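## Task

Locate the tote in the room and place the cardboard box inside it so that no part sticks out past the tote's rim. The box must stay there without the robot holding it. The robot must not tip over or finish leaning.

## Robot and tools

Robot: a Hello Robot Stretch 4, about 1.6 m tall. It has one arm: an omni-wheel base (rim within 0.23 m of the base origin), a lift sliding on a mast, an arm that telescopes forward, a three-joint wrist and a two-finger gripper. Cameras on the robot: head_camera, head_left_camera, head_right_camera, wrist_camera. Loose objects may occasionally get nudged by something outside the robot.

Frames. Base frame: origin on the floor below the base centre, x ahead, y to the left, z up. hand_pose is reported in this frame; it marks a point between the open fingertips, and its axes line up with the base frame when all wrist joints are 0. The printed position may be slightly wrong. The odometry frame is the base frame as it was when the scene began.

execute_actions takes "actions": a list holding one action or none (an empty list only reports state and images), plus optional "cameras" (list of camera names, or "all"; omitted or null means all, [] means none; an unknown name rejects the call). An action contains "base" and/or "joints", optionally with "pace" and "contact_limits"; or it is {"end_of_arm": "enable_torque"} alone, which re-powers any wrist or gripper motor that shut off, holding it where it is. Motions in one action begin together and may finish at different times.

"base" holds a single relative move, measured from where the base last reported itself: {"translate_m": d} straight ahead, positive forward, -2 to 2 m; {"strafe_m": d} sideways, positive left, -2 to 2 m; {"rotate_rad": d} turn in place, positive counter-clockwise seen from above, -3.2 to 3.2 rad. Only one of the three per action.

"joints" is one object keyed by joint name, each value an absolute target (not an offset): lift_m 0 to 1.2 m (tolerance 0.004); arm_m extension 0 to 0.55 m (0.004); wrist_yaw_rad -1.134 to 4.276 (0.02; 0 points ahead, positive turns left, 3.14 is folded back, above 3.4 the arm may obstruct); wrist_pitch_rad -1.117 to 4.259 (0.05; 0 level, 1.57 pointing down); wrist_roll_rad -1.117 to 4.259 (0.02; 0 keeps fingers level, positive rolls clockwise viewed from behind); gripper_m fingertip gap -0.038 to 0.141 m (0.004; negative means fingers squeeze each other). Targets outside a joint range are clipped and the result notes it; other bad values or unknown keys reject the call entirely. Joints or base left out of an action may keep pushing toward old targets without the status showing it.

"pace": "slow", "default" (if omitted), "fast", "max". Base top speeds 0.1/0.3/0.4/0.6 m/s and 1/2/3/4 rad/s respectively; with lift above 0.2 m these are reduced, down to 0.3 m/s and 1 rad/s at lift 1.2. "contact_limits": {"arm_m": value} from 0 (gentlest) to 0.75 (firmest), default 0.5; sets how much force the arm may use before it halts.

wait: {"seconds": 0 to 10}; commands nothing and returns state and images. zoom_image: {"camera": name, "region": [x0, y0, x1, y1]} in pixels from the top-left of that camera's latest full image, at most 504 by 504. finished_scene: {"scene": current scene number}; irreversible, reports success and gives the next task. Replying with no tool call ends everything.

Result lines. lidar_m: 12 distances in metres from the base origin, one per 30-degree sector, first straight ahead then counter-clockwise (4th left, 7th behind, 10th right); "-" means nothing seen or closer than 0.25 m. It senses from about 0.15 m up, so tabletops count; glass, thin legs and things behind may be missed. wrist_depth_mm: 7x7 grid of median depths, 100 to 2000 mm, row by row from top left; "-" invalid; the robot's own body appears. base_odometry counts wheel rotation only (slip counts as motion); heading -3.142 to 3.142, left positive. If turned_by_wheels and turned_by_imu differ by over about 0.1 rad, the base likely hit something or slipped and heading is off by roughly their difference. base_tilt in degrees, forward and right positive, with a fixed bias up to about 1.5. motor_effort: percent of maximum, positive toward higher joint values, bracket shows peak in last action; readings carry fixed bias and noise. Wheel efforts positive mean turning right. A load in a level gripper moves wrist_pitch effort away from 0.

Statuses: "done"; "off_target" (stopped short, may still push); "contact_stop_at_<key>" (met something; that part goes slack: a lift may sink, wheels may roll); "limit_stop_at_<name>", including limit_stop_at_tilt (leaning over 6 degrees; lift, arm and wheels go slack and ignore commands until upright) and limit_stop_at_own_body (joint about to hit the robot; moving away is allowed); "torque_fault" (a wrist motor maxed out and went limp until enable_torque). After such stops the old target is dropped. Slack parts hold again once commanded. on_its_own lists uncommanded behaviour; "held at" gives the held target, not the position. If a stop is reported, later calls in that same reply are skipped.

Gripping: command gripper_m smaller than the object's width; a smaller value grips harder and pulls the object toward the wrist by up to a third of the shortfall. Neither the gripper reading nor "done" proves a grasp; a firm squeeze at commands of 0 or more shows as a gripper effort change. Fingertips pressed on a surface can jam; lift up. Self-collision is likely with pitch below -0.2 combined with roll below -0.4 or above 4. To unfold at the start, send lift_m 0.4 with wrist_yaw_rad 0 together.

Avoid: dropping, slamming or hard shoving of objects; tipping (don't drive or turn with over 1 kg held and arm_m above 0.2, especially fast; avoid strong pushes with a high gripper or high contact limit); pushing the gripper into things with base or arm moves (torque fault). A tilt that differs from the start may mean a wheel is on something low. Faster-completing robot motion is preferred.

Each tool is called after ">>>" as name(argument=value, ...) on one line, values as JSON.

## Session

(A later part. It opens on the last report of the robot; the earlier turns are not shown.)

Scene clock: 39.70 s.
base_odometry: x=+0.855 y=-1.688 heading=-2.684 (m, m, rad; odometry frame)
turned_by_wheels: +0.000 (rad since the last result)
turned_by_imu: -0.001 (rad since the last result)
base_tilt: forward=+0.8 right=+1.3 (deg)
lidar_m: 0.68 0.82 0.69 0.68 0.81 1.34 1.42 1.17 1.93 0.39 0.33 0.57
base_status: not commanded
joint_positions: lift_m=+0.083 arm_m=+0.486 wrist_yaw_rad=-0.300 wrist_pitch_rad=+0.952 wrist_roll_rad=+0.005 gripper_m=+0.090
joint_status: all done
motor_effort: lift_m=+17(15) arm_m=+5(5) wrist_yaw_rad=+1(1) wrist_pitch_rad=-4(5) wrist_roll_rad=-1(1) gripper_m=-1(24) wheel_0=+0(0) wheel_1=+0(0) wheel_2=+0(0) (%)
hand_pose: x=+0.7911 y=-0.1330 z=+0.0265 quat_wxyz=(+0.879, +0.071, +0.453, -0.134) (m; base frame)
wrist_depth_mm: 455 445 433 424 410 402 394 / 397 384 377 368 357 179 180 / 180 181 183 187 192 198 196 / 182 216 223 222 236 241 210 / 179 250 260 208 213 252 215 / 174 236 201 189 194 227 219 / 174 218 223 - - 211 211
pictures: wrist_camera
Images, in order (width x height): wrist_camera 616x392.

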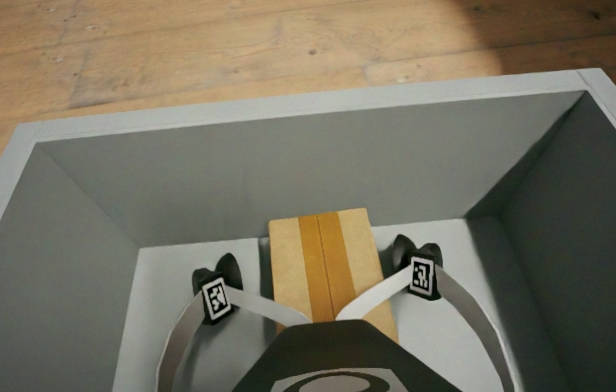

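>>> execute_actions(actions=[{"joints": {"lift_m": 0.22, "gripper_m": 0.1}, "pace": "max"}], cameras=["wrist_camera", "head_camera"])

Scene clock: 40.80 s.
base_odometry: x=+0.855 y=-1.688 heading=-2.684 (m, m, rad; odometry frame)
turned_by_wheels: +0.000 (rad since the last result)
turned_by_imu: +0.000 (rad since the last result)
base_tilt: forward=+0.7 right=+1.3 (deg)
lidar_m: 0.64 0.80 0.64 0.66 0.81 1.36 1.49 1.17 1.93 0.39 0.34 0.57
base_status: not commanded
joint_positions: lift_m=+0.220 arm_m=+0.486 wrist_yaw_rad=-0.300 wrist_pitch_rad=+0.951 wrist_roll_rad=+0.005 gripper_m=+0.100
joint_status: all done
motor_effort: lift_m=+22(24) arm_m=+5(5) wrist_yaw_rad=+2(1) wrist_pitch_rad=-4(3) wrist_roll_rad=-1(1) gripper_m=-1(2) wheel_0=+0(0) wheel_1=-1(0) wheel_2=+0(0) (%)
hand_pose: x=+0.7912 y=-0.1330 z=+0.1631 quat_wxyz=(+0.879, +0.071, +0.452, -0.134) (m; base frame)
wrist_depth_mm: 715 691 676 668 647 621 559 / 621 609 585 569 569 549 535 / 539 535 517 508 496 488 480 / 480 473 466 459 449 439 430 / 436 418 297 300 289 285 397 / 394 314 202 325 359 264 359 / 362 253 351 - - 317 237
pictures: head_camera, wrist_camera
Images, in order (width x height): head_camera 420x560, wrist_camera 616x392.

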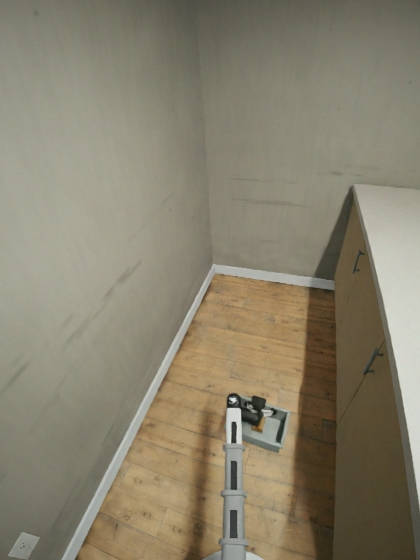

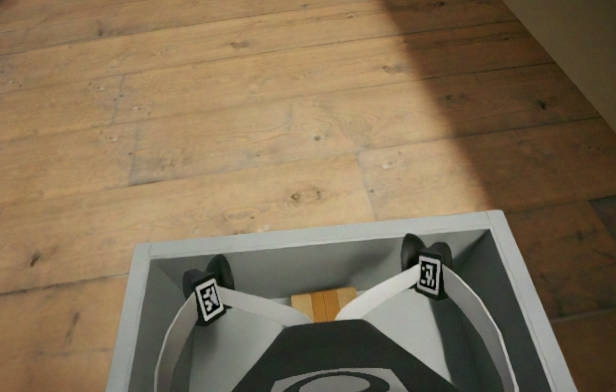

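The box is resting inside the tote and the gripper is clear of it.

>>> finished_scene(scene=1)

The scene is finished: the task was done.


## Next scene

Locate the tote in the room and place the yellow sponge inside it so that no part sticks out past the tote's rim. The sponge must stay there without the robot holding it. The robot must not tip over or finish leaning.

>>> execute_actions(actions=[])

Scene clock: 0.00 s.
base_odometry: x=+0.000 y=+0.000 heading=+0.000 (m, m, rad; odometry frame)
turned_by_wheels: +0.000 (rad since the last result)
turned_by_imu: +0.000 (rad since the last result)
base_tilt: forward=+0.7 right=+1.2 (deg)
lidar_m: 0.58 0.73 1.42 1.46 1.02 0.88 0.89 1.61 1.43 1.11 0.64 0.58
base_status: not commanded
joint_positions: lift_m=+0.166 arm_m=+0.002 wrist_yaw_rad=+3.073 wrist_pitch_rad=+0.011 wrist_roll_rad=+0.005 gripper_m=+0.057
joint_status: not commanded
motor_effort: lift_m=+20 arm_m=-1 wrist_yaw_rad=+1 wrist_pitch_rad=-5 wrist_roll_rad=+0 gripper_m=-4 wheel_0=+0 wheel_1=+0 wheel_2=-1 (%)
hand_pose: x=-0.1088 y=+0.1070 z=+0.3416 quat_wxyz=(+0.034, -0.005, +0.003, +0.999) (m; base frame)
wrist_depth_mm: 136 203 - 1025 976 931 891 / 111 140 1078 1042 991 946 891 / 111 141 1098 1042 991 946 904 / 125 150 - 1060 1008 960 917 / - - - 1060 991 960 917 / 1430 1336 200 169 946 946 917 / 931 831 842 - 798 699 699
pictures: head_camera, head_left_camera, head_right_camera, wrist_camera
Images, in order (width x height): head_camera 420x560, head_left_camera 420x672, head_right_camera 420x672, wrist_camera 616x392.

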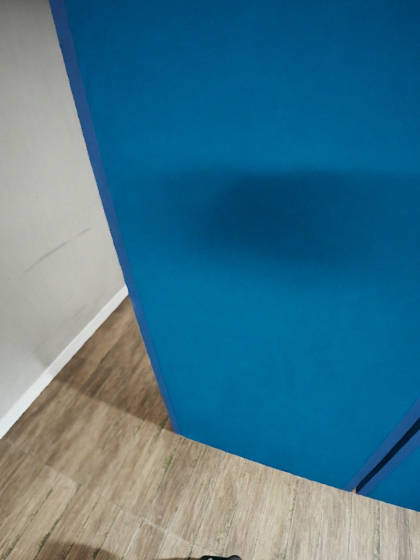

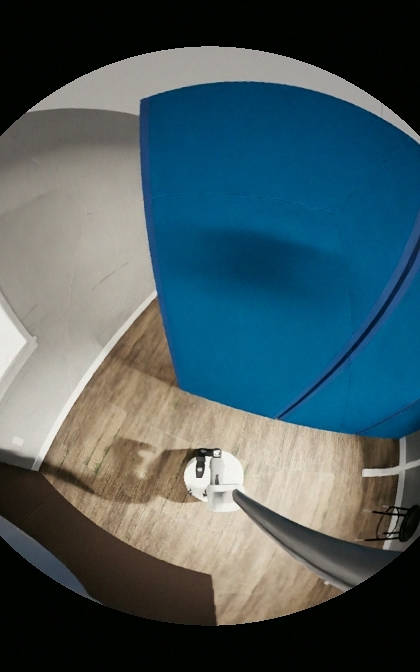

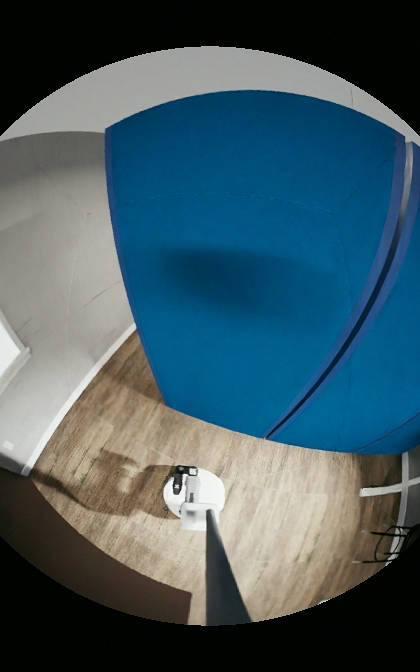

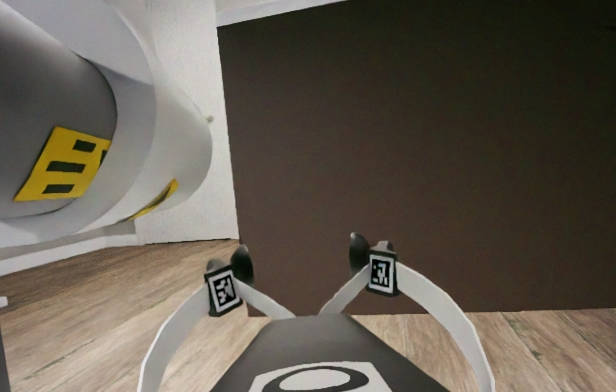

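>>> execute_actions(actions=[{"base": {"rotate_rad": -2.65}, "joints": {"lift_m": 0.4, "wrist_yaw_rad": 0.0}, "pace": "max"}], cameras=["head_camera", "head_left_camera", "head_right_camera"])

Scene clock: 2.57 s.
base_odometry: x=+0.000 y=+0.000 heading=-2.650 (m, m, rad; odometry frame)
turned_by_wheels: -2.650 (rad since the last result)
turned_by_imu: -2.605 (rad since the last result)
base_tilt: forward=+0.7 right=+1.3 (deg)
lidar_m: 1.60 1.41 1.18 0.68 0.58 0.57 0.74 1.44 1.46 1.04 0.88 0.90
base_status: done
joint_positions: lift_m=+0.400 arm_m=+0.002 wrist_yaw_rad=+0.001 wrist_pitch_rad=+0.011 wrist_roll_rad=+0.005 gripper_m=+0.057
joint_status: all done
motor_effort: lift_m=+22(23) arm_m=-1(1) wrist_yaw_rad=+0(6) wrist_pitch_rad=-7(6) wrist_roll_rad=+0(1) gripper_m=-3(3) wheel_0=+0(12) wheel_1=-1(13) wheel_2=-1(10) (%)
hand_pose: x=+0.4616 y=-0.0873 z=+0.5751 quat_wxyz=(+1.000, +0.003, +0.005, +0.000) (m; base frame)
wrist_depth_mm: 1863 - - - - - 574 / 1808 - - - - - 585 / 1499 1708 - - - - 591 / 1808 - - - - - 603 / 1756 - - - - - 609 / 1708 1983 200 169 1499 1336 621 / 1499 1308 1336 - 1255 1042 634
pictures: head_camera, head_left_camera, head_right_camera
Images, in order (width x height): head_camera 420x560, head_left_camera 420x672, head_right_camera 420x672.

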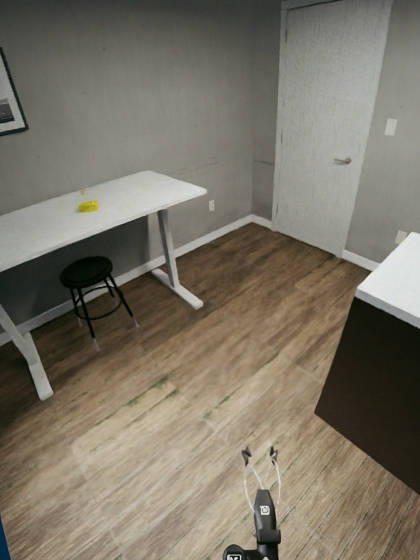

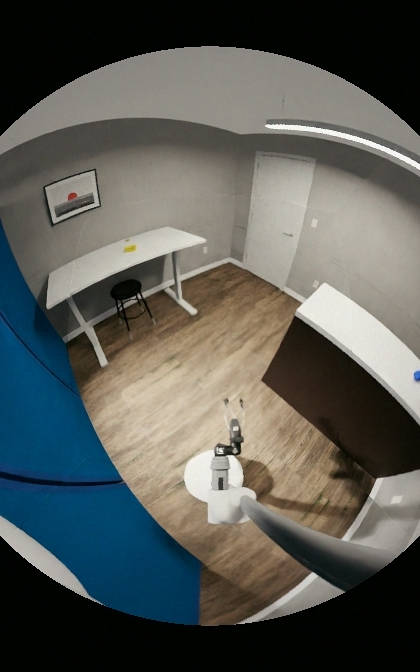

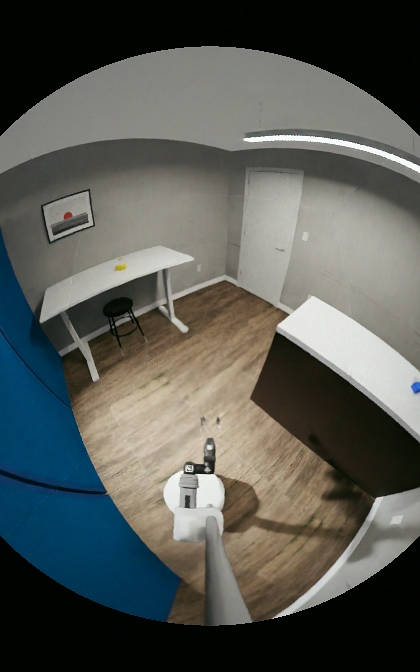

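>>> zoom_image(camera="head_camera", region=[40, 170, 140, 240])

Region (40, 170, 140, 240) of head_camera's 420x560 image, scaled by 5.040, with more detail than that image has; it fills the top 353 rows of this view, and the rest is white.

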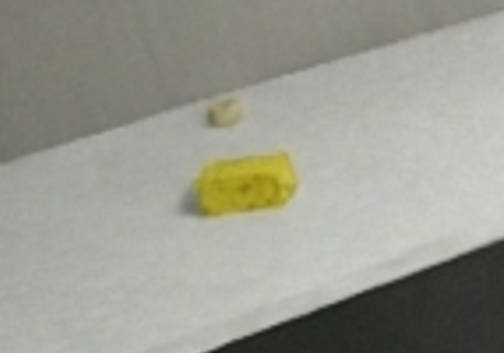

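>>> execute_actions(actions=[{"base": {"rotate_rad": 0.54}, "pace": "max"}], cameras=["head_camera"])

Scene clock: 4.77 s.
base_odometry: x=+0.000 y=+0.000 heading=-2.110 (m, m, rad; odometry frame)
turned_by_wheels: +0.540 (rad since the last result)
turned_by_imu: +0.530 (rad since the last result)
base_tilt: forward=+0.7 right=+1.3 (deg)
lidar_m: 1.43 1.12 0.66 0.57 0.58 0.70 1.45 1.44 1.02 0.90 0.89 1.62
base_status: done
joint_positions: lift_m=+0.400 arm_m=+0.002 wrist_yaw_rad=+0.000 wrist_pitch_rad=+0.011 wrist_roll_rad=+0.005 gripper_m=+0.057
joint_status: not commanded
motor_effort: lift_m=+22(22) arm_m=-1(1) wrist_yaw_rad=+1(0) wrist_pitch_rad=-5(5) wrist_roll_rad=+0(0) gripper_m=-4(3) wheel_0=+1(9) wheel_1=+2(9) wheel_2=+2(10) (%)
hand_pose: x=+0.4615 y=-0.0874 z=+0.5751 quat_wxyz=(+1.000, +0.003, +0.005, +0.000) (m; base frame)
wrist_depth_mm: 1863 1921 - - - - - / 1756 1863 1983 - 1756 - - / 1756 1537 - - - - - / 1756 1921 - - - - - / 1708 1921 - - 1863 - - / 1618 1863 200 169 1499 1576 1499 / 1430 1281 1336 - 1255 1098 1098
pictures: head_camera
Images, in order (width x height): head_camera 420x560.

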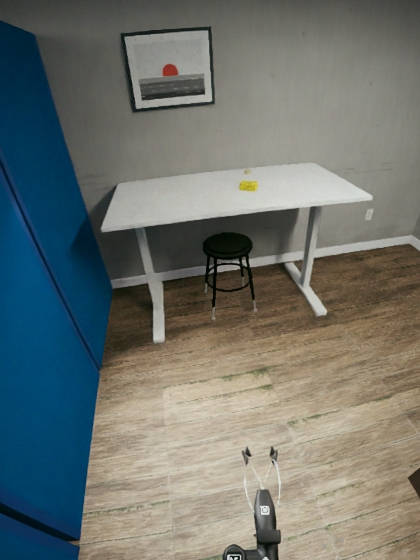

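>>> execute_actions(actions=[{"base": {"translate_m": 0.92}, "joints": {"lift_m": 1.04, "wrist_pitch_rad": 0.5, "gripper_m": 0.14}, "pace": "max"}], cameras=["head_camera", "wrist_camera", "head_right_camera"])

Scene clock: 8.07 s.
base_odometry: x=-0.472 y=-0.790 heading=-2.110 (m, m, rad; odometry frame)
turned_by_wheels: +0.000 (rad since the last result)
turned_by_imu: -0.006 (rad since the last result)
base_tilt: forward=+0.6 right=+1.3 (deg)
lidar_m: 0.52 0.54 0.68 0.78 0.78 0.93 2.38 1.38 0.92 1.24 0.97 0.60
base_status: done
joint_positions: lift_m=+1.040 arm_m=+0.002 wrist_yaw_rad=+0.000 wrist_pitch_rad=+0.502 wrist_roll_rad=+0.005 gripper_m=+0.140
joint_status: all done
motor_effort: lift_m=+22(24) arm_m=-1(1) wrist_yaw_rad=+1(2) wrist_pitch_rad=-5(5) wrist_roll_rad=+0(0) gripper_m=+1(6) wheel_0=-1(10) wheel_1=+0(8) wheel_2=+0(15) (%)
hand_pose: x=+0.4260 y=-0.0874 z=+1.0793 quat_wxyz=(+0.969, +0.002, +0.248, -0.001) (m; base frame)
wrist_depth_mm: 904 960 1025 1098 1182 1255 1397 / 960 1042 1078 1118 1060 1008 1464 / 878 831 788 683 723 691 676 / 615 597 574 559 544 530 564 / 480 469 459 462 473 1118 1808 / 397 402 866 161 1537 1464 1499 / 917 1430 1397 - 1430 1308 1336
pictures: head_camera, head_right_camera, wrist_camera
Images, in order (width x height): head_camera 420x560, head_right_camera 420x672, wrist_camera 616x392.

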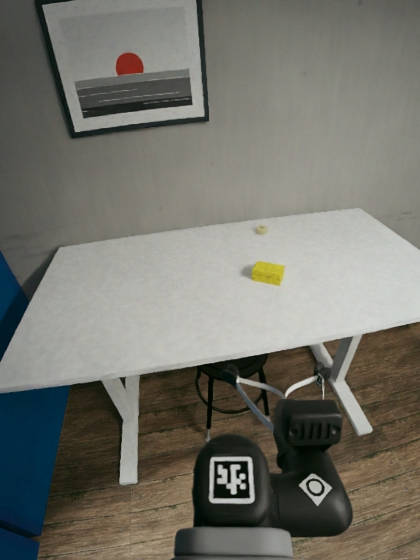

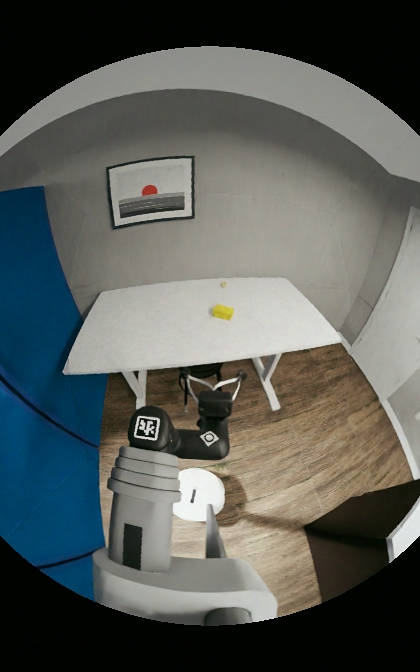

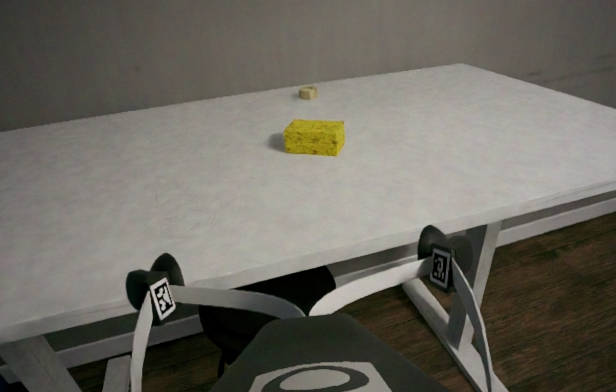

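>>> zoom_image(camera="wrist_camera", region=[260, 80, 380, 180])

>>> zoom_image(camera="head_camera", region=[230, 240, 310, 300])

Region (260, 80, 380, 180) of wrist_camera's 616x392 image, scaled by 4.200.

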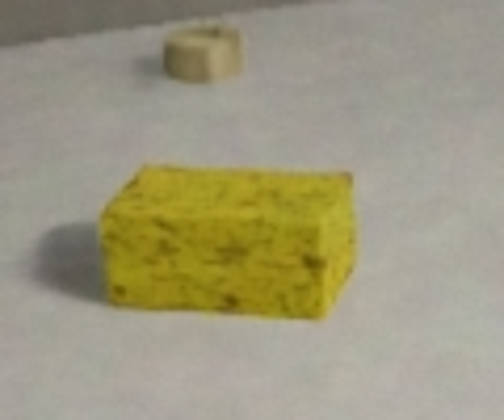

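Region (230, 240, 310, 300) of head_camera's 420x560 image, scaled by 6.300, with more detail than that image has; it fills the top 378 rows of this view, and the rest is white.

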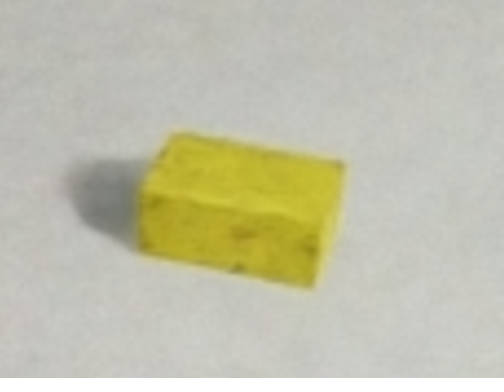

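>>> execute_actions(actions=[{"base": {"translate_m": 0.12}, "joints": {"arm_m": 0.505, "lift_m": 1.09, "wrist_pitch_rad": 0.9, "wrist_yaw_rad": -0.35}, "pace": "fast"}], cameras=["head_camera", "wrist_camera"])

Scene clock: 11.47 s.
base_odometry: x=-0.534 y=-0.893 heading=-2.109 (m, m, rad; odometry frame)
turned_by_wheels: +0.000 (rad since the last result)
turned_by_imu: -0.001 (rad since the last result)
base_tilt: forward=+0.8 right=+1.3 (deg)
lidar_m: 0.40 0.42 0.51 0.79 0.80 0.96 2.50 1.31 0.98 2.23 0.77 0.45
base_status: done
joint_positions: lift_m=+1.090 arm_m=+0.504 wrist_yaw_rad=-0.350 wrist_pitch_rad=+0.901 wrist_roll_rad=+0.005 gripper_m=+0.140
joint_status: all done
motor_effort: lift_m=+23(23) arm_m=+4(6) wrist_yaw_rad=+1(7) wrist_pitch_rad=-5(4) wrist_roll_rad=+0(1) gripper_m=+0(1) wheel_0=+1(7) wheel_1=+1(4) wheel_2=+3(12) (%)
hand_pose: x=+0.8134 y=-0.1435 z=+1.0418 quat_wxyz=(+0.886, +0.078, +0.428, -0.158) (m; base frame)
wrist_depth_mm: 469 530 574 564 559 559 549 / 492 496 477 484 480 473 473 / 439 433 430 424 421 415 413 / 387 384 379 377 373 368 366 / 345 345 342 338 330 329 330 / 314 301 300 161 294 298 301 / 286 285 285 - 285 276 276
pictures: head_camera, wrist_camera
Images, in order (width x height): head_camera 420x560, wrist_camera 616x392.

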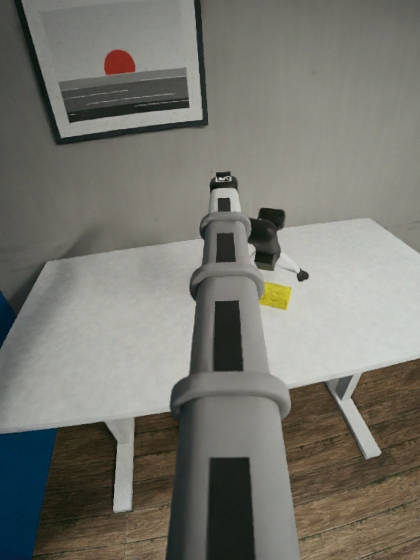

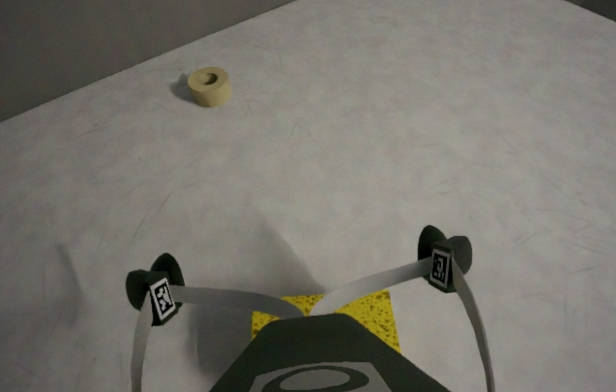

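>>> execute_actions(actions=[{"joints": {"arm_m": 0.467, "lift_m": 1.014}, "pace": "default"}], cameras=["wrist_camera"])

Scene clock: 13.37 s.
base_odometry: x=-0.534 y=-0.893 heading=-2.109 (m, m, rad; odometry frame)
turned_by_wheels: +0.000 (rad since the last result)
turned_by_imu: -0.001 (rad since the last result)
base_tilt: forward=+0.7 right=+1.3 (deg)
lidar_m: 0.41 0.42 0.52 0.78 0.78 0.96 2.50 1.29 0.98 2.23 0.82 0.46
base_status: not commanded
joint_positions: lift_m=+1.014 arm_m=+0.468 wrist_yaw_rad=-0.350 wrist_pitch_rad=+0.901 wrist_roll_rad=+0.005 gripper_m=+0.140
joint_status: all done
motor_effort: lift_m=+16(21) arm_m=-5(6) wrist_yaw_rad=+1(0) wrist_pitch_rad=-3(3) wrist_roll_rad=-1(0) gripper_m=-1(2) wheel_0=+1(1) wheel_1=+1(1) wheel_2=+3(3) (%)
hand_pose: x=+0.7770 y=-0.1435 z=+0.9664 quat_wxyz=(+0.886, +0.078, +0.428, -0.158) (m; base frame)
wrist_depth_mm: 445 439 421 427 421 418 415 / 382 375 370 366 362 357 355 / 329 325 322 319 315 312 310 / 291 289 286 283 281 278 276 / 260 258 210 204 208 246 249 / 236 226 212 161 224 224 227 / 215 214 213 - 213 208 208
pictures: wrist_camera
Images, in order (width x height): wrist_camera 616x392.

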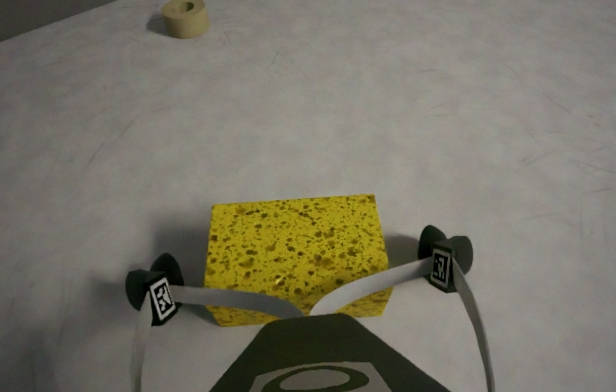

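>>> execute_actions(actions=[{"joints": {"lift_m": 1.009, "gripper_m": 0.055}, "pace": "default"}], cameras=["wrist_camera"])

Scene clock: 15.40 s.
base_odometry: x=-0.534 y=-0.893 heading=-2.109 (m, m, rad; odometry frame)
turned_by_wheels: +0.000 (rad since the last result)
turned_by_imu: -0.001 (rad since the last result)
base_tilt: forward=+0.6 right=+1.2 (deg)
lidar_m: 0.39 0.41 0.51 0.79 0.81 1.00 2.50 1.31 0.96 2.26 0.82 0.49
base_status: not commanded
joint_positions: lift_m=+1.009 arm_m=+0.468 wrist_yaw_rad=-0.350 wrist_pitch_rad=+0.896 wrist_roll_rad=+0.005 gripper_m=+0.055
joint_status: all done
motor_effort: lift_m=+14(16) arm_m=-3(4) wrist_yaw_rad=+0(7) wrist_pitch_rad=+13(30) wrist_roll_rad=+0(1) gripper_m=-21(23) wheel_0=+1(1) wheel_1=+1(1) wheel_2=+3(3) (%)
hand_pose: x=+0.7778 y=-0.1439 z=+0.9624 quat_wxyz=(+0.887, +0.078, +0.426, -0.158) (m; base frame)
wrist_depth_mm: 445 439 421 427 421 418 413 / 377 373 368 362 357 355 351 / 327 322 320 315 314 310 307 / 289 286 283 281 277 276 273 / 258 256 202 197 198 248 246 / 233 228 184 180 191 218 223 / 212 208 211 - 211 206 206
pictures: wrist_camera
Images, in order (width x height): wrist_camera 616x392.

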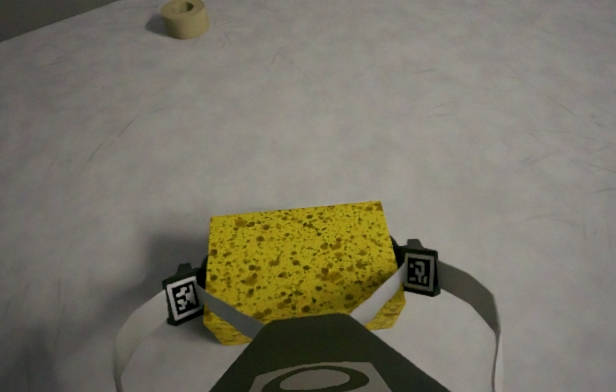

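>>> execute_actions(actions=[{"joints": {"lift_m": 1.06, "arm_m": 0.40}, "pace": "fast"}], cameras=["wrist_camera"])

Scene clock: 16.43 s.
base_odometry: x=-0.534 y=-0.893 heading=-2.109 (m, m, rad; odometry frame)
turned_by_wheels: +0.000 (rad since the last result)
turned_by_imu: +0.000 (rad since the last result)
base_tilt: forward=+0.6 right=+1.2 (deg)
lidar_m: 0.40 0.42 0.53 0.79 0.79 0.95 2.49 1.30 0.98 2.25 0.79 0.47
base_status: not commanded
joint_positions: lift_m=+1.060 arm_m=+0.401 wrist_yaw_rad=-0.350 wrist_pitch_rad=+0.901 wrist_roll_rad=+0.005 gripper_m=+0.055
joint_status: all done
motor_effort: lift_m=+23(24) arm_m=-5(3) wrist_yaw_rad=+2(0) wrist_pitch_rad=-3(13) wrist_roll_rad=+0(0) gripper_m=-22(22) wheel_0=+1(1) wheel_1=+1(1) wheel_2=+3(3) (%)
hand_pose: x=+0.7099 y=-0.1435 z=+1.0117 quat_wxyz=(+0.886, +0.078, +0.429, -0.158) (m; base frame)
wrist_depth_mm: 535 525 500 512 504 500 496 / 452 449 439 436 433 427 424 / 394 387 387 384 379 375 370 / 347 345 342 340 336 332 330 / 312 309 203 198 198 300 298 / 282 276 185 180 191 266 271 / 257 253 255 - 256 250 248
pictures: wrist_camera
Images, in order (width x height): wrist_camera 616x392.

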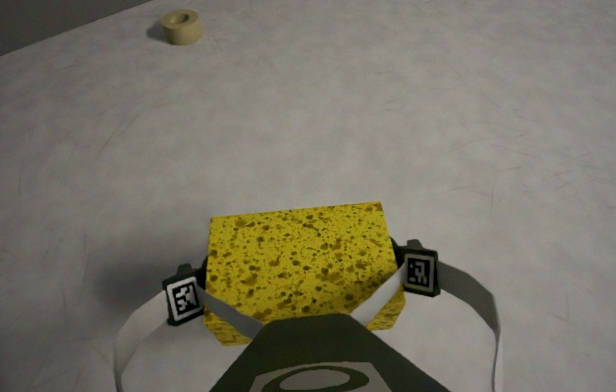

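>>> execute_actions(actions=[{"base": {"rotate_rad": -1.6}, "joints": {"arm_m": 0.005, "wrist_yaw_rad": 0.0}, "pace": "fast"}], cameras=["head_camera", "head_left_camera", "head_right_camera"])

Scene clock: 21.77 s.
base_odometry: x=-0.534 y=-0.893 heading=+2.574 (m, m, rad; odometry frame)
turned_by_wheels: -1.600 (rad since the last result)
turned_by_imu: -1.574 (rad since the last result)
base_tilt: forward=+0.7 right=+1.2 (deg)
lidar_m: 1.42 0.84 0.47 0.43 0.40 0.51 0.78 0.81 0.91 1.74 1.36 0.97
base_status: done
joint_positions: lift_m=+1.060 arm_m=+0.006 wrist_yaw_rad=+0.000 wrist_pitch_rad=+0.902 wrist_roll_rad=+0.005 gripper_m=+0.055
joint_status: all done
motor_effort: lift_m=+23(23) arm_m=-4(6) wrist_yaw_rad=+2(6) wrist_pitch_rad=-5(1) wrist_roll_rad=+0(1) gripper_m=-21(23) wheel_0=+2(6) wheel_1=+2(6) wheel_2=+0(8) (%)
hand_pose: x=+0.3557 y=-0.0875 z=+1.0117 quat_wxyz=(+0.900, +0.002, +0.436, -0.001) (m; base frame)
wrist_depth_mm: 1863 1983 - - 1025 732 759 / - - - - 1098 842 917 / 1808 1808 1808 1756 1229 991 1182 / 1576 1576 1576 1537 1281 1281 1464 / 1430 1430 203 198 198 1366 1366 / 1281 1255 184 180 191 1205 1229 / 1160 1160 1160 - 1160 1118 1138
pictures: head_camera, head_left_camera, head_right_camera
Images, in order (width x height): head_camera 420x560, head_left_camera 420x672, head_right_camera 420x672.

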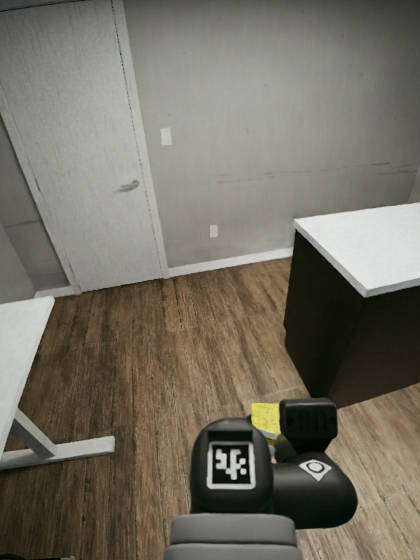

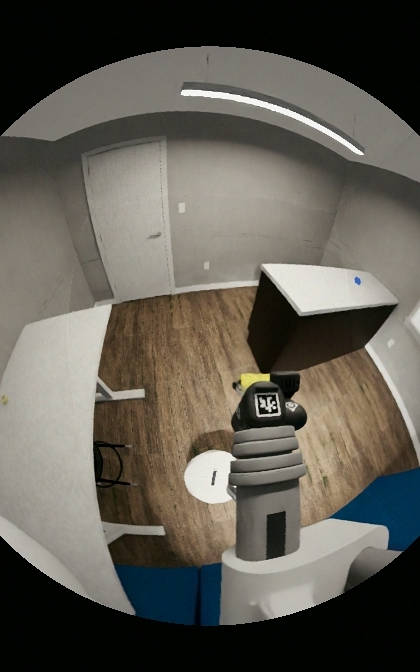

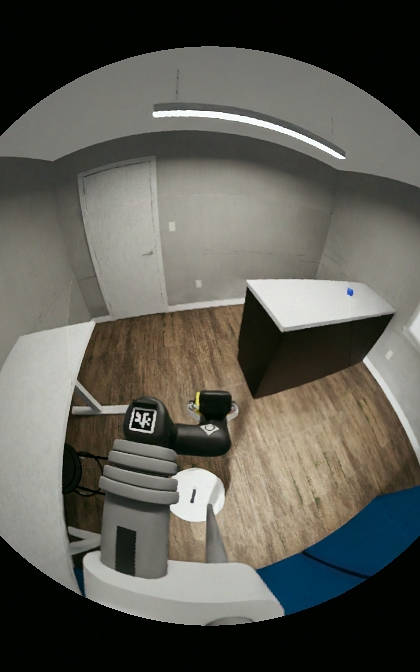

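>>> execute_actions(actions=[{"base": {"translate_m": 1.68}, "joints": {"lift_m": 0.35}, "pace": "max"}], cameras=["head_camera", "head_left_camera", "head_right_camera"])

Scene clock: 28.33 s.
base_odometry: x=-1.951 y=+0.010 heading=+2.574 (m, m, rad; odometry frame)
turned_by_wheels: +0.000 (rad since the last result)
turned_by_imu: -0.011 (rad since the last result)
base_tilt: forward=+0.7 right=+1.3 (deg)
lidar_m: 0.63 0.65 0.74 1.35 1.26 1.06 2.42 0.55 0.39 0.63 1.24 0.74
base_status: done
joint_positions: lift_m=+0.350 arm_m=+0.006 wrist_yaw_rad=+0.000 wrist_pitch_rad=+0.902 wrist_roll_rad=+0.005 gripper_m=+0.055
joint_status: all done
motor_effort: lift_m=+18(20) arm_m=-4(5) wrist_yaw_rad=+1(2) wrist_pitch_rad=-6(5) wrist_roll_rad=+0(0) gripper_m=-20(22) wheel_0=+0(4) wheel_1=+0(6) wheel_2=+0(11) (%)
hand_pose: x=+0.3556 y=-0.0874 z=+0.3021 quat_wxyz=(+0.900, +0.002, +0.436, -0.001) (m; base frame)
wrist_depth_mm: 392 418 455 500 554 621 691 / 433 469 517 574 640 715 778 / 484 535 585 647 699 715 707 / 544 603 640 640 640 634 627 / 591 585 203 198 198 569 564 / 535 521 185 180 191 504 512 / 488 477 484 - 484 473 469
pictures: head_camera, head_left_camera, head_right_camera
Images, in order (width x height): head_camera 420x560, head_left_camera 420x672, head_right_camera 420x672.

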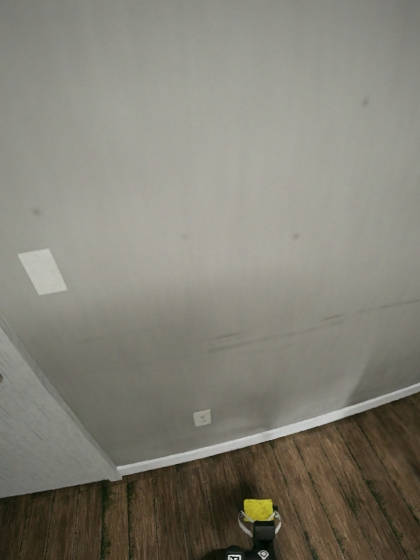

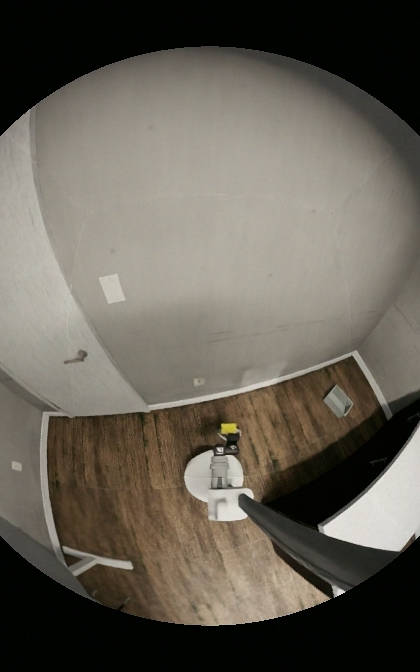

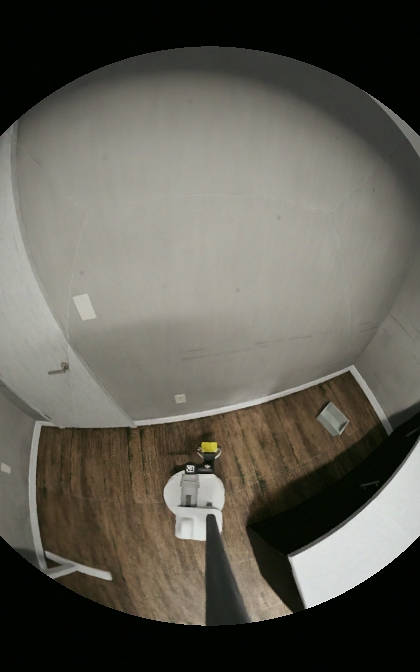

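>>> zoom_image(camera="head_right_camera", region=[150, 350, 410, 560])

Region (150, 350, 410, 560) of head_right_camera's 420x672 image, scaled by 1.938, with more detail than that image has; it fills the top 407 rows of this view, and the rest is white.

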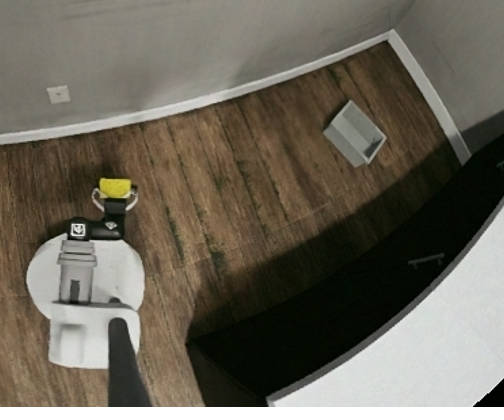

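>>> zoom_image(camera="head_right_camera", region=[300, 385, 370, 450])

Region (300, 385, 370, 450) of head_right_camera's 420x672 image, scaled by 7.200, with more detail than that image has; it fills the top 468 rows of this view, and the rest is white.

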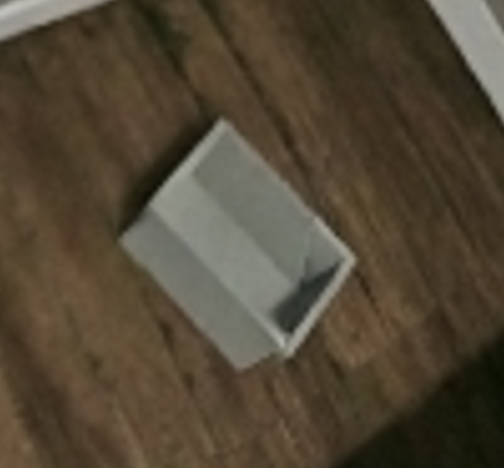

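>>> execute_actions(actions=[{"base": {"rotate_rad": -1.115}, "joints": {"lift_m": 0.3, "arm_m": 0.15}, "pace": "max"}], cameras=["head_camera", "wrist_camera"])

Scene clock: 30.70 s.
base_odometry: x=-1.951 y=+0.010 heading=+1.459 (m, m, rad; odometry frame)
turned_by_wheels: -1.115 (rad since the last result)
turned_by_imu: -1.097 (rad since the last result)
base_tilt: forward=+0.7 right=+1.2 (deg)
lidar_m: 1.24 0.78 0.64 0.64 0.74 1.17 1.50 1.07 1.57 0.62 0.41 0.55
base_status: done
joint_positions: lift_m=+0.300 arm_m=+0.149 wrist_yaw_rad=+0.000 wrist_pitch_rad=+0.901 wrist_roll_rad=+0.005 gripper_m=+0.055
joint_status: all done
motor_effort: lift_m=+18(16) arm_m=+5(5) wrist_yaw_rad=+1(1) wrist_pitch_rad=-3(4) wrist_roll_rad=+0(1) gripper_m=-22(22) wheel_0=-1(9) wheel_1=-2(9) wheel_2=-1(11) (%)
hand_pose: x=+0.4991 y=-0.0874 z=+0.2522 quat_wxyz=(+0.900, +0.002, +0.436, -0.001) (m; base frame)
wrist_depth_mm: 820 904 878 878 878 842 627 / 759 768 759 741 741 732 647 / 668 661 661 647 640 640 609 / 597 591 585 574 574 564 564 / 535 530 202 198 198 512 508 / 480 473 184 180 191 455 462 / 442 433 436 - 436 427 421
pictures: head_camera, wrist_camera
Images, in order (width x height): head_camera 420x560, wrist_camera 616x392.

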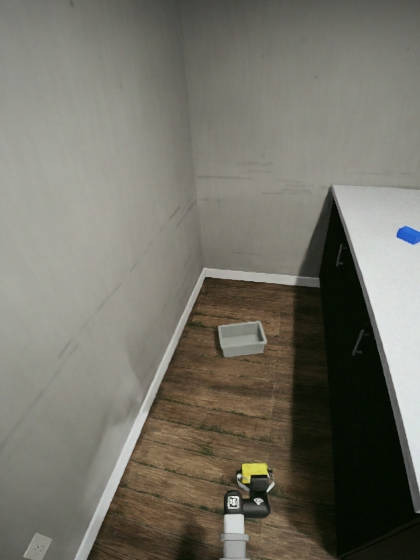

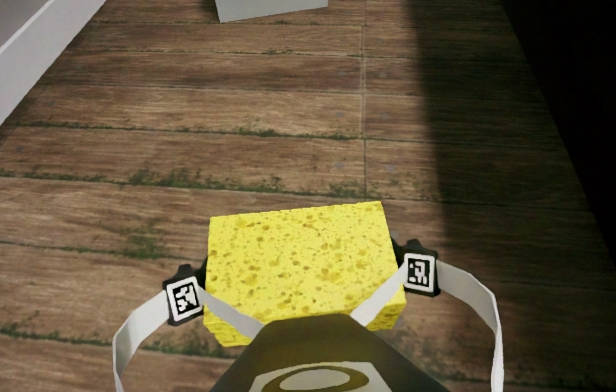

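>>> zoom_image(camera="head_camera", region=[200, 305, 290, 375])

Region (200, 305, 290, 375) of head_camera's 420x560 image, scaled by 5.600, with more detail than that image has.

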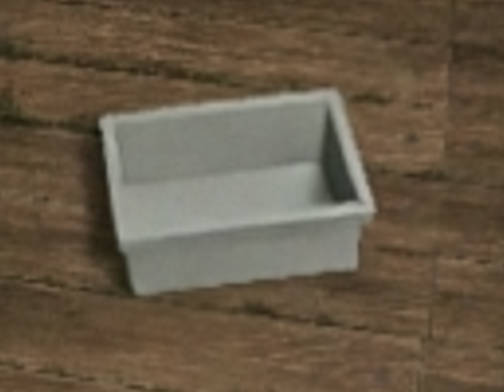

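>>> execute_actions(actions=[{"base": {"translate_m": 0.57}, "joints": {"lift_m": 0.24, "arm_m": 0.465, "wrist_yaw_rad": 0.157}, "pace": "max"}], cameras=["head_camera", "wrist_camera"])

Scene clock: 33.83 s.
base_odometry: x=-1.887 y=+0.576 heading=+1.459 (m, m, rad; odometry frame)
turned_by_wheels: +0.000 (rad since the last result)
turned_by_imu: -0.004 (rad since the last result)
base_tilt: forward=+0.7 right=+1.2 (deg)
lidar_m: 0.71 0.63 0.52 0.51 0.61 1.00 1.98 1.60 0.40 0.38 0.44 0.76
base_status: done
joint_positions: lift_m=+0.240 arm_m=+0.464 wrist_yaw_rad=+0.157 wrist_pitch_rad=+0.901 wrist_roll_rad=+0.005 gripper_m=+0.055
joint_status: all done
motor_effort: lift_m=+18(16) arm_m=+4(5) wrist_yaw_rad=+1(7) wrist_pitch_rad=-3(8) wrist_roll_rad=+0(0) gripper_m=-21(23) wheel_0=-1(6) wheel_1=-1(9) wheel_2=+2(13) (%)
hand_pose: x=+0.8256 y=-0.0583 z=+0.1921 quat_wxyz=(+0.897, -0.032, +0.434, +0.070) (m; base frame)
wrist_depth_mm: 517 654 768 759 750 741 732 / 521 647 654 647 640 634 634 / 530 580 569 569 559 554 549 / 508 512 508 500 500 492 488 / 462 452 204 198 198 357 439 / 418 402 185 180 191 287 399 / 382 277 362 - 373 334 366
pictures: head_camera, wrist_camera
Images, in order (width x height): head_camera 420x560, wrist_camera 616x392.

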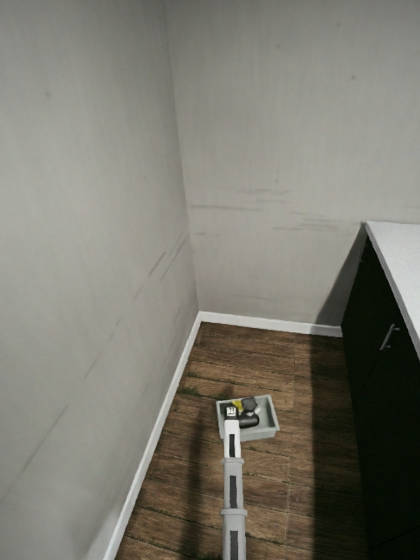

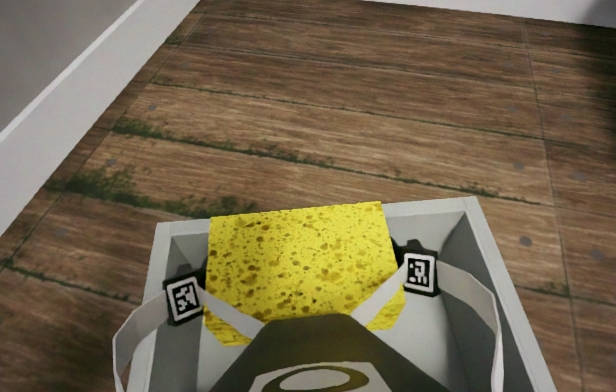

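>>> execute_actions(actions=[{"base": {"strafe_m": -0.016}, "joints": {"arm_m": 0.518, "lift_m": 0.115, "wrist_pitch_rad": 0.98}, "pace": "default"}], cameras=["head_camera", "wrist_camera"])

Scene clock: 36.30 s.
base_odometry: x=-1.871 y=+0.575 heading=+1.459 (m, m, rad; odometry frame)
turned_by_wheels: +0.000 (rad since the last result)
turned_by_imu: -0.001 (rad since the last result)
base_tilt: forward=+0.8 right=+1.3 (deg)
lidar_m: 0.75 0.68 0.53 0.51 0.61 1.04 1.96 1.54 0.38 0.36 0.44 0.73
base_status: done
joint_positions: lift_m=+0.115 arm_m=+0.517 wrist_yaw_rad=+0.157 wrist_pitch_rad=+0.981 wrist_roll_rad=+0.005 gripper_m=+0.055
joint_status: all done
motor_effort: lift_m=+17(19) arm_m=+5(4) wrist_yaw_rad=+1(1) wrist_pitch_rad=-1(4) wrist_roll_rad=-1(0) gripper_m=-21(22) wheel_0=-2(7) wheel_1=-1(8) wheel_2=+0(2) (%)
hand_pose: x=+0.8602 y=-0.0613 z=+0.0537 quat_wxyz=(+0.879, -0.035, +0.470, +0.068) (m; base frame)
wrist_depth_mm: 455 455 452 445 442 439 436 / 407 402 397 397 394 387 389 / 362 200 202 202 204 204 202 / 200 223 224 225 239 236 187 / 202 276 203 198 198 256 190 / 198 242 184 180 191 230 193 / 198 245 247 - 249 240 196
pictures: head_camera, wrist_camera
Images, in order (width x height): head_camera 420x560, wrist_camera 616x392.

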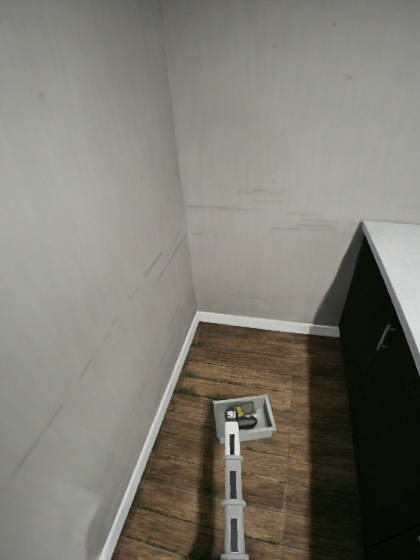

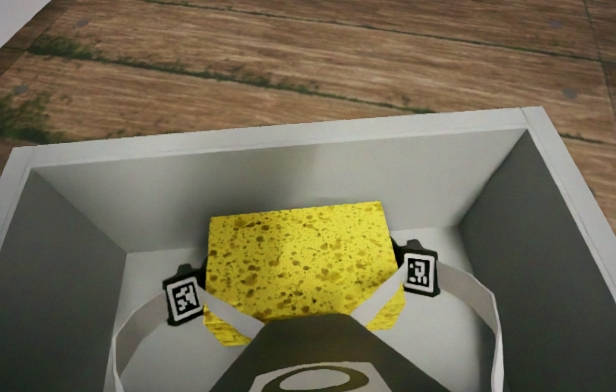

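>>> execute_actions(actions=[{"joints": {"lift_m": 0.092, "gripper_m": 0.125}, "pace": "default"}], cameras=["wrist_camera"])

Scene clock: 38.27 s.
base_odometry: x=-1.871 y=+0.575 heading=+1.459 (m, m, rad; odometry frame)
turned_by_wheels: +0.000 (rad since the last result)
turned_by_imu: -0.001 (rad since the last result)
base_tilt: forward=+0.8 right=+1.3 (deg)
lidar_m: 0.72 0.64 0.52 0.53 0.62 1.02 1.97 1.60 0.38 0.37 0.45 0.73
base_status: not commanded
joint_positions: lift_m=+0.092 arm_m=+0.517 wrist_yaw_rad=+0.157 wrist_pitch_rad=+0.981 wrist_roll_rad=+0.005 gripper_m=+0.125
joint_status: all done
motor_effort: lift_m=+17(16) arm_m=+5(4) wrist_yaw_rad=+1(1) wrist_pitch_rad=-1(2) wrist_roll_rad=+0(0) gripper_m=-2(24) wheel_0=-2(2) wheel_1=-1(1) wheel_2=+0(0) (%)
hand_pose: x=+0.8602 y=-0.0613 z=+0.0307 quat_wxyz=(+0.879, -0.035, +0.470, +0.068) (m; base frame)
wrist_depth_mm: 421 418 413 410 404 402 402 / 373 368 364 362 357 183 353 / 178 181 186 192 198 204 183 / 200 223 231 230 240 236 187 / 202 262 221 216 216 242 190 / 196 238 200 161 235 233 193 / 198 227 227 - 227 220 196
pictures: wrist_camera
Images, in order (width x height): wrist_camera 616x392.

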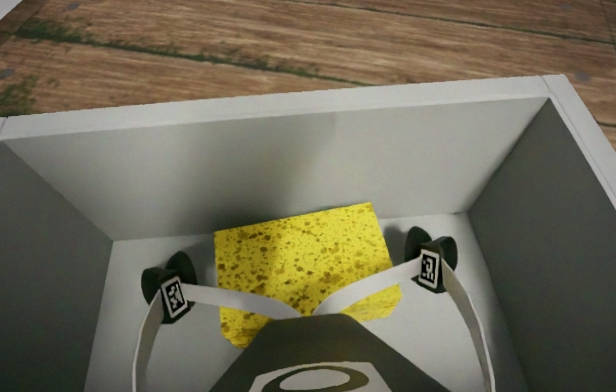

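The sponge is released on the tote floor. Raising the gripper clear.

>>> execute_actions(actions=[{"joints": {"lift_m": 0.22}, "pace": "max"}], cameras=["wrist_camera", "head_camera"])

Scene clock: 39.33 s.
base_odometry: x=-1.871 y=+0.575 heading=+1.459 (m, m, rad; odometry frame)
turned_by_wheels: +0.000 (rad since the last result)
turned_by_imu: +0.000 (rad since the last result)
base_tilt: forward=+0.7 right=+1.3 (deg)
lidar_m: 0.69 0.65 0.54 0.52 0.61 1.05 1.97 1.54 0.38 0.36 0.44 0.76
base_status: not commanded
joint_positions: lift_m=+0.220 arm_m=+0.517 wrist_yaw_rad=+0.157 wrist_pitch_rad=+0.981 wrist_roll_rad=+0.005 gripper_m=+0.125
joint_status: all done
motor_effort: lift_m=+22(25) arm_m=+5(4) wrist_yaw_rad=+3(2) wrist_pitch_rad=-3(4) wrist_roll_rad=+0(0) gripper_m=-1(0) wheel_0=-2(1) wheel_1=-1(1) wheel_2=+0(0) (%)
hand_pose: x=+0.8602 y=-0.0613 z=+0.1583 quat_wxyz=(+0.879, -0.035, +0.470, +0.068) (m; base frame)
wrist_depth_mm: 512 621 627 621 615 609 609 / 525 559 554 544 544 539 535 / 500 500 492 492 488 484 484 / 455 449 449 445 442 439 436 / 413 289 291 320 293 298 399 / 377 256 362 161 362 263 366 / 349 265 345 - 345 263 340
pictures: head_camera, wrist_camera
Images, in order (width x height): head_camera 420x560, wrist_camera 616x392.

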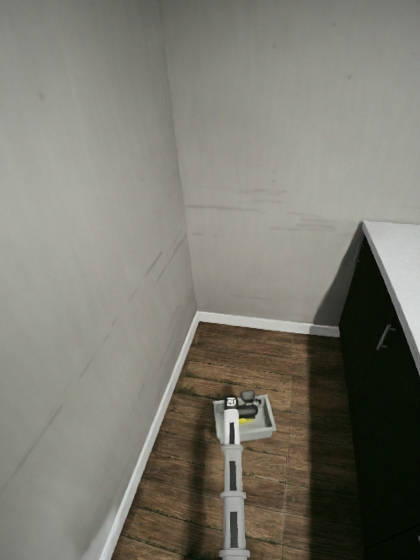

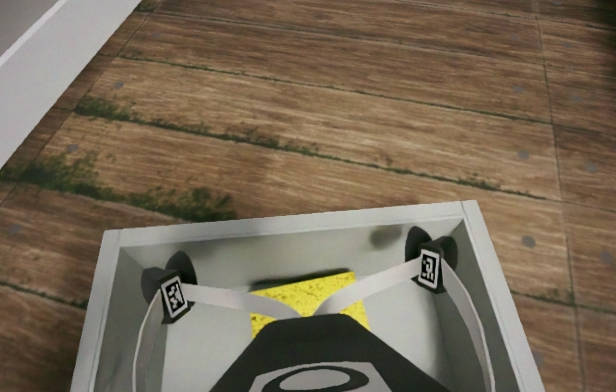

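The sponge is inside the tote and the gripper is above the rim.

>>> finished_scene(scene=2)

The scene is finished: the task was done.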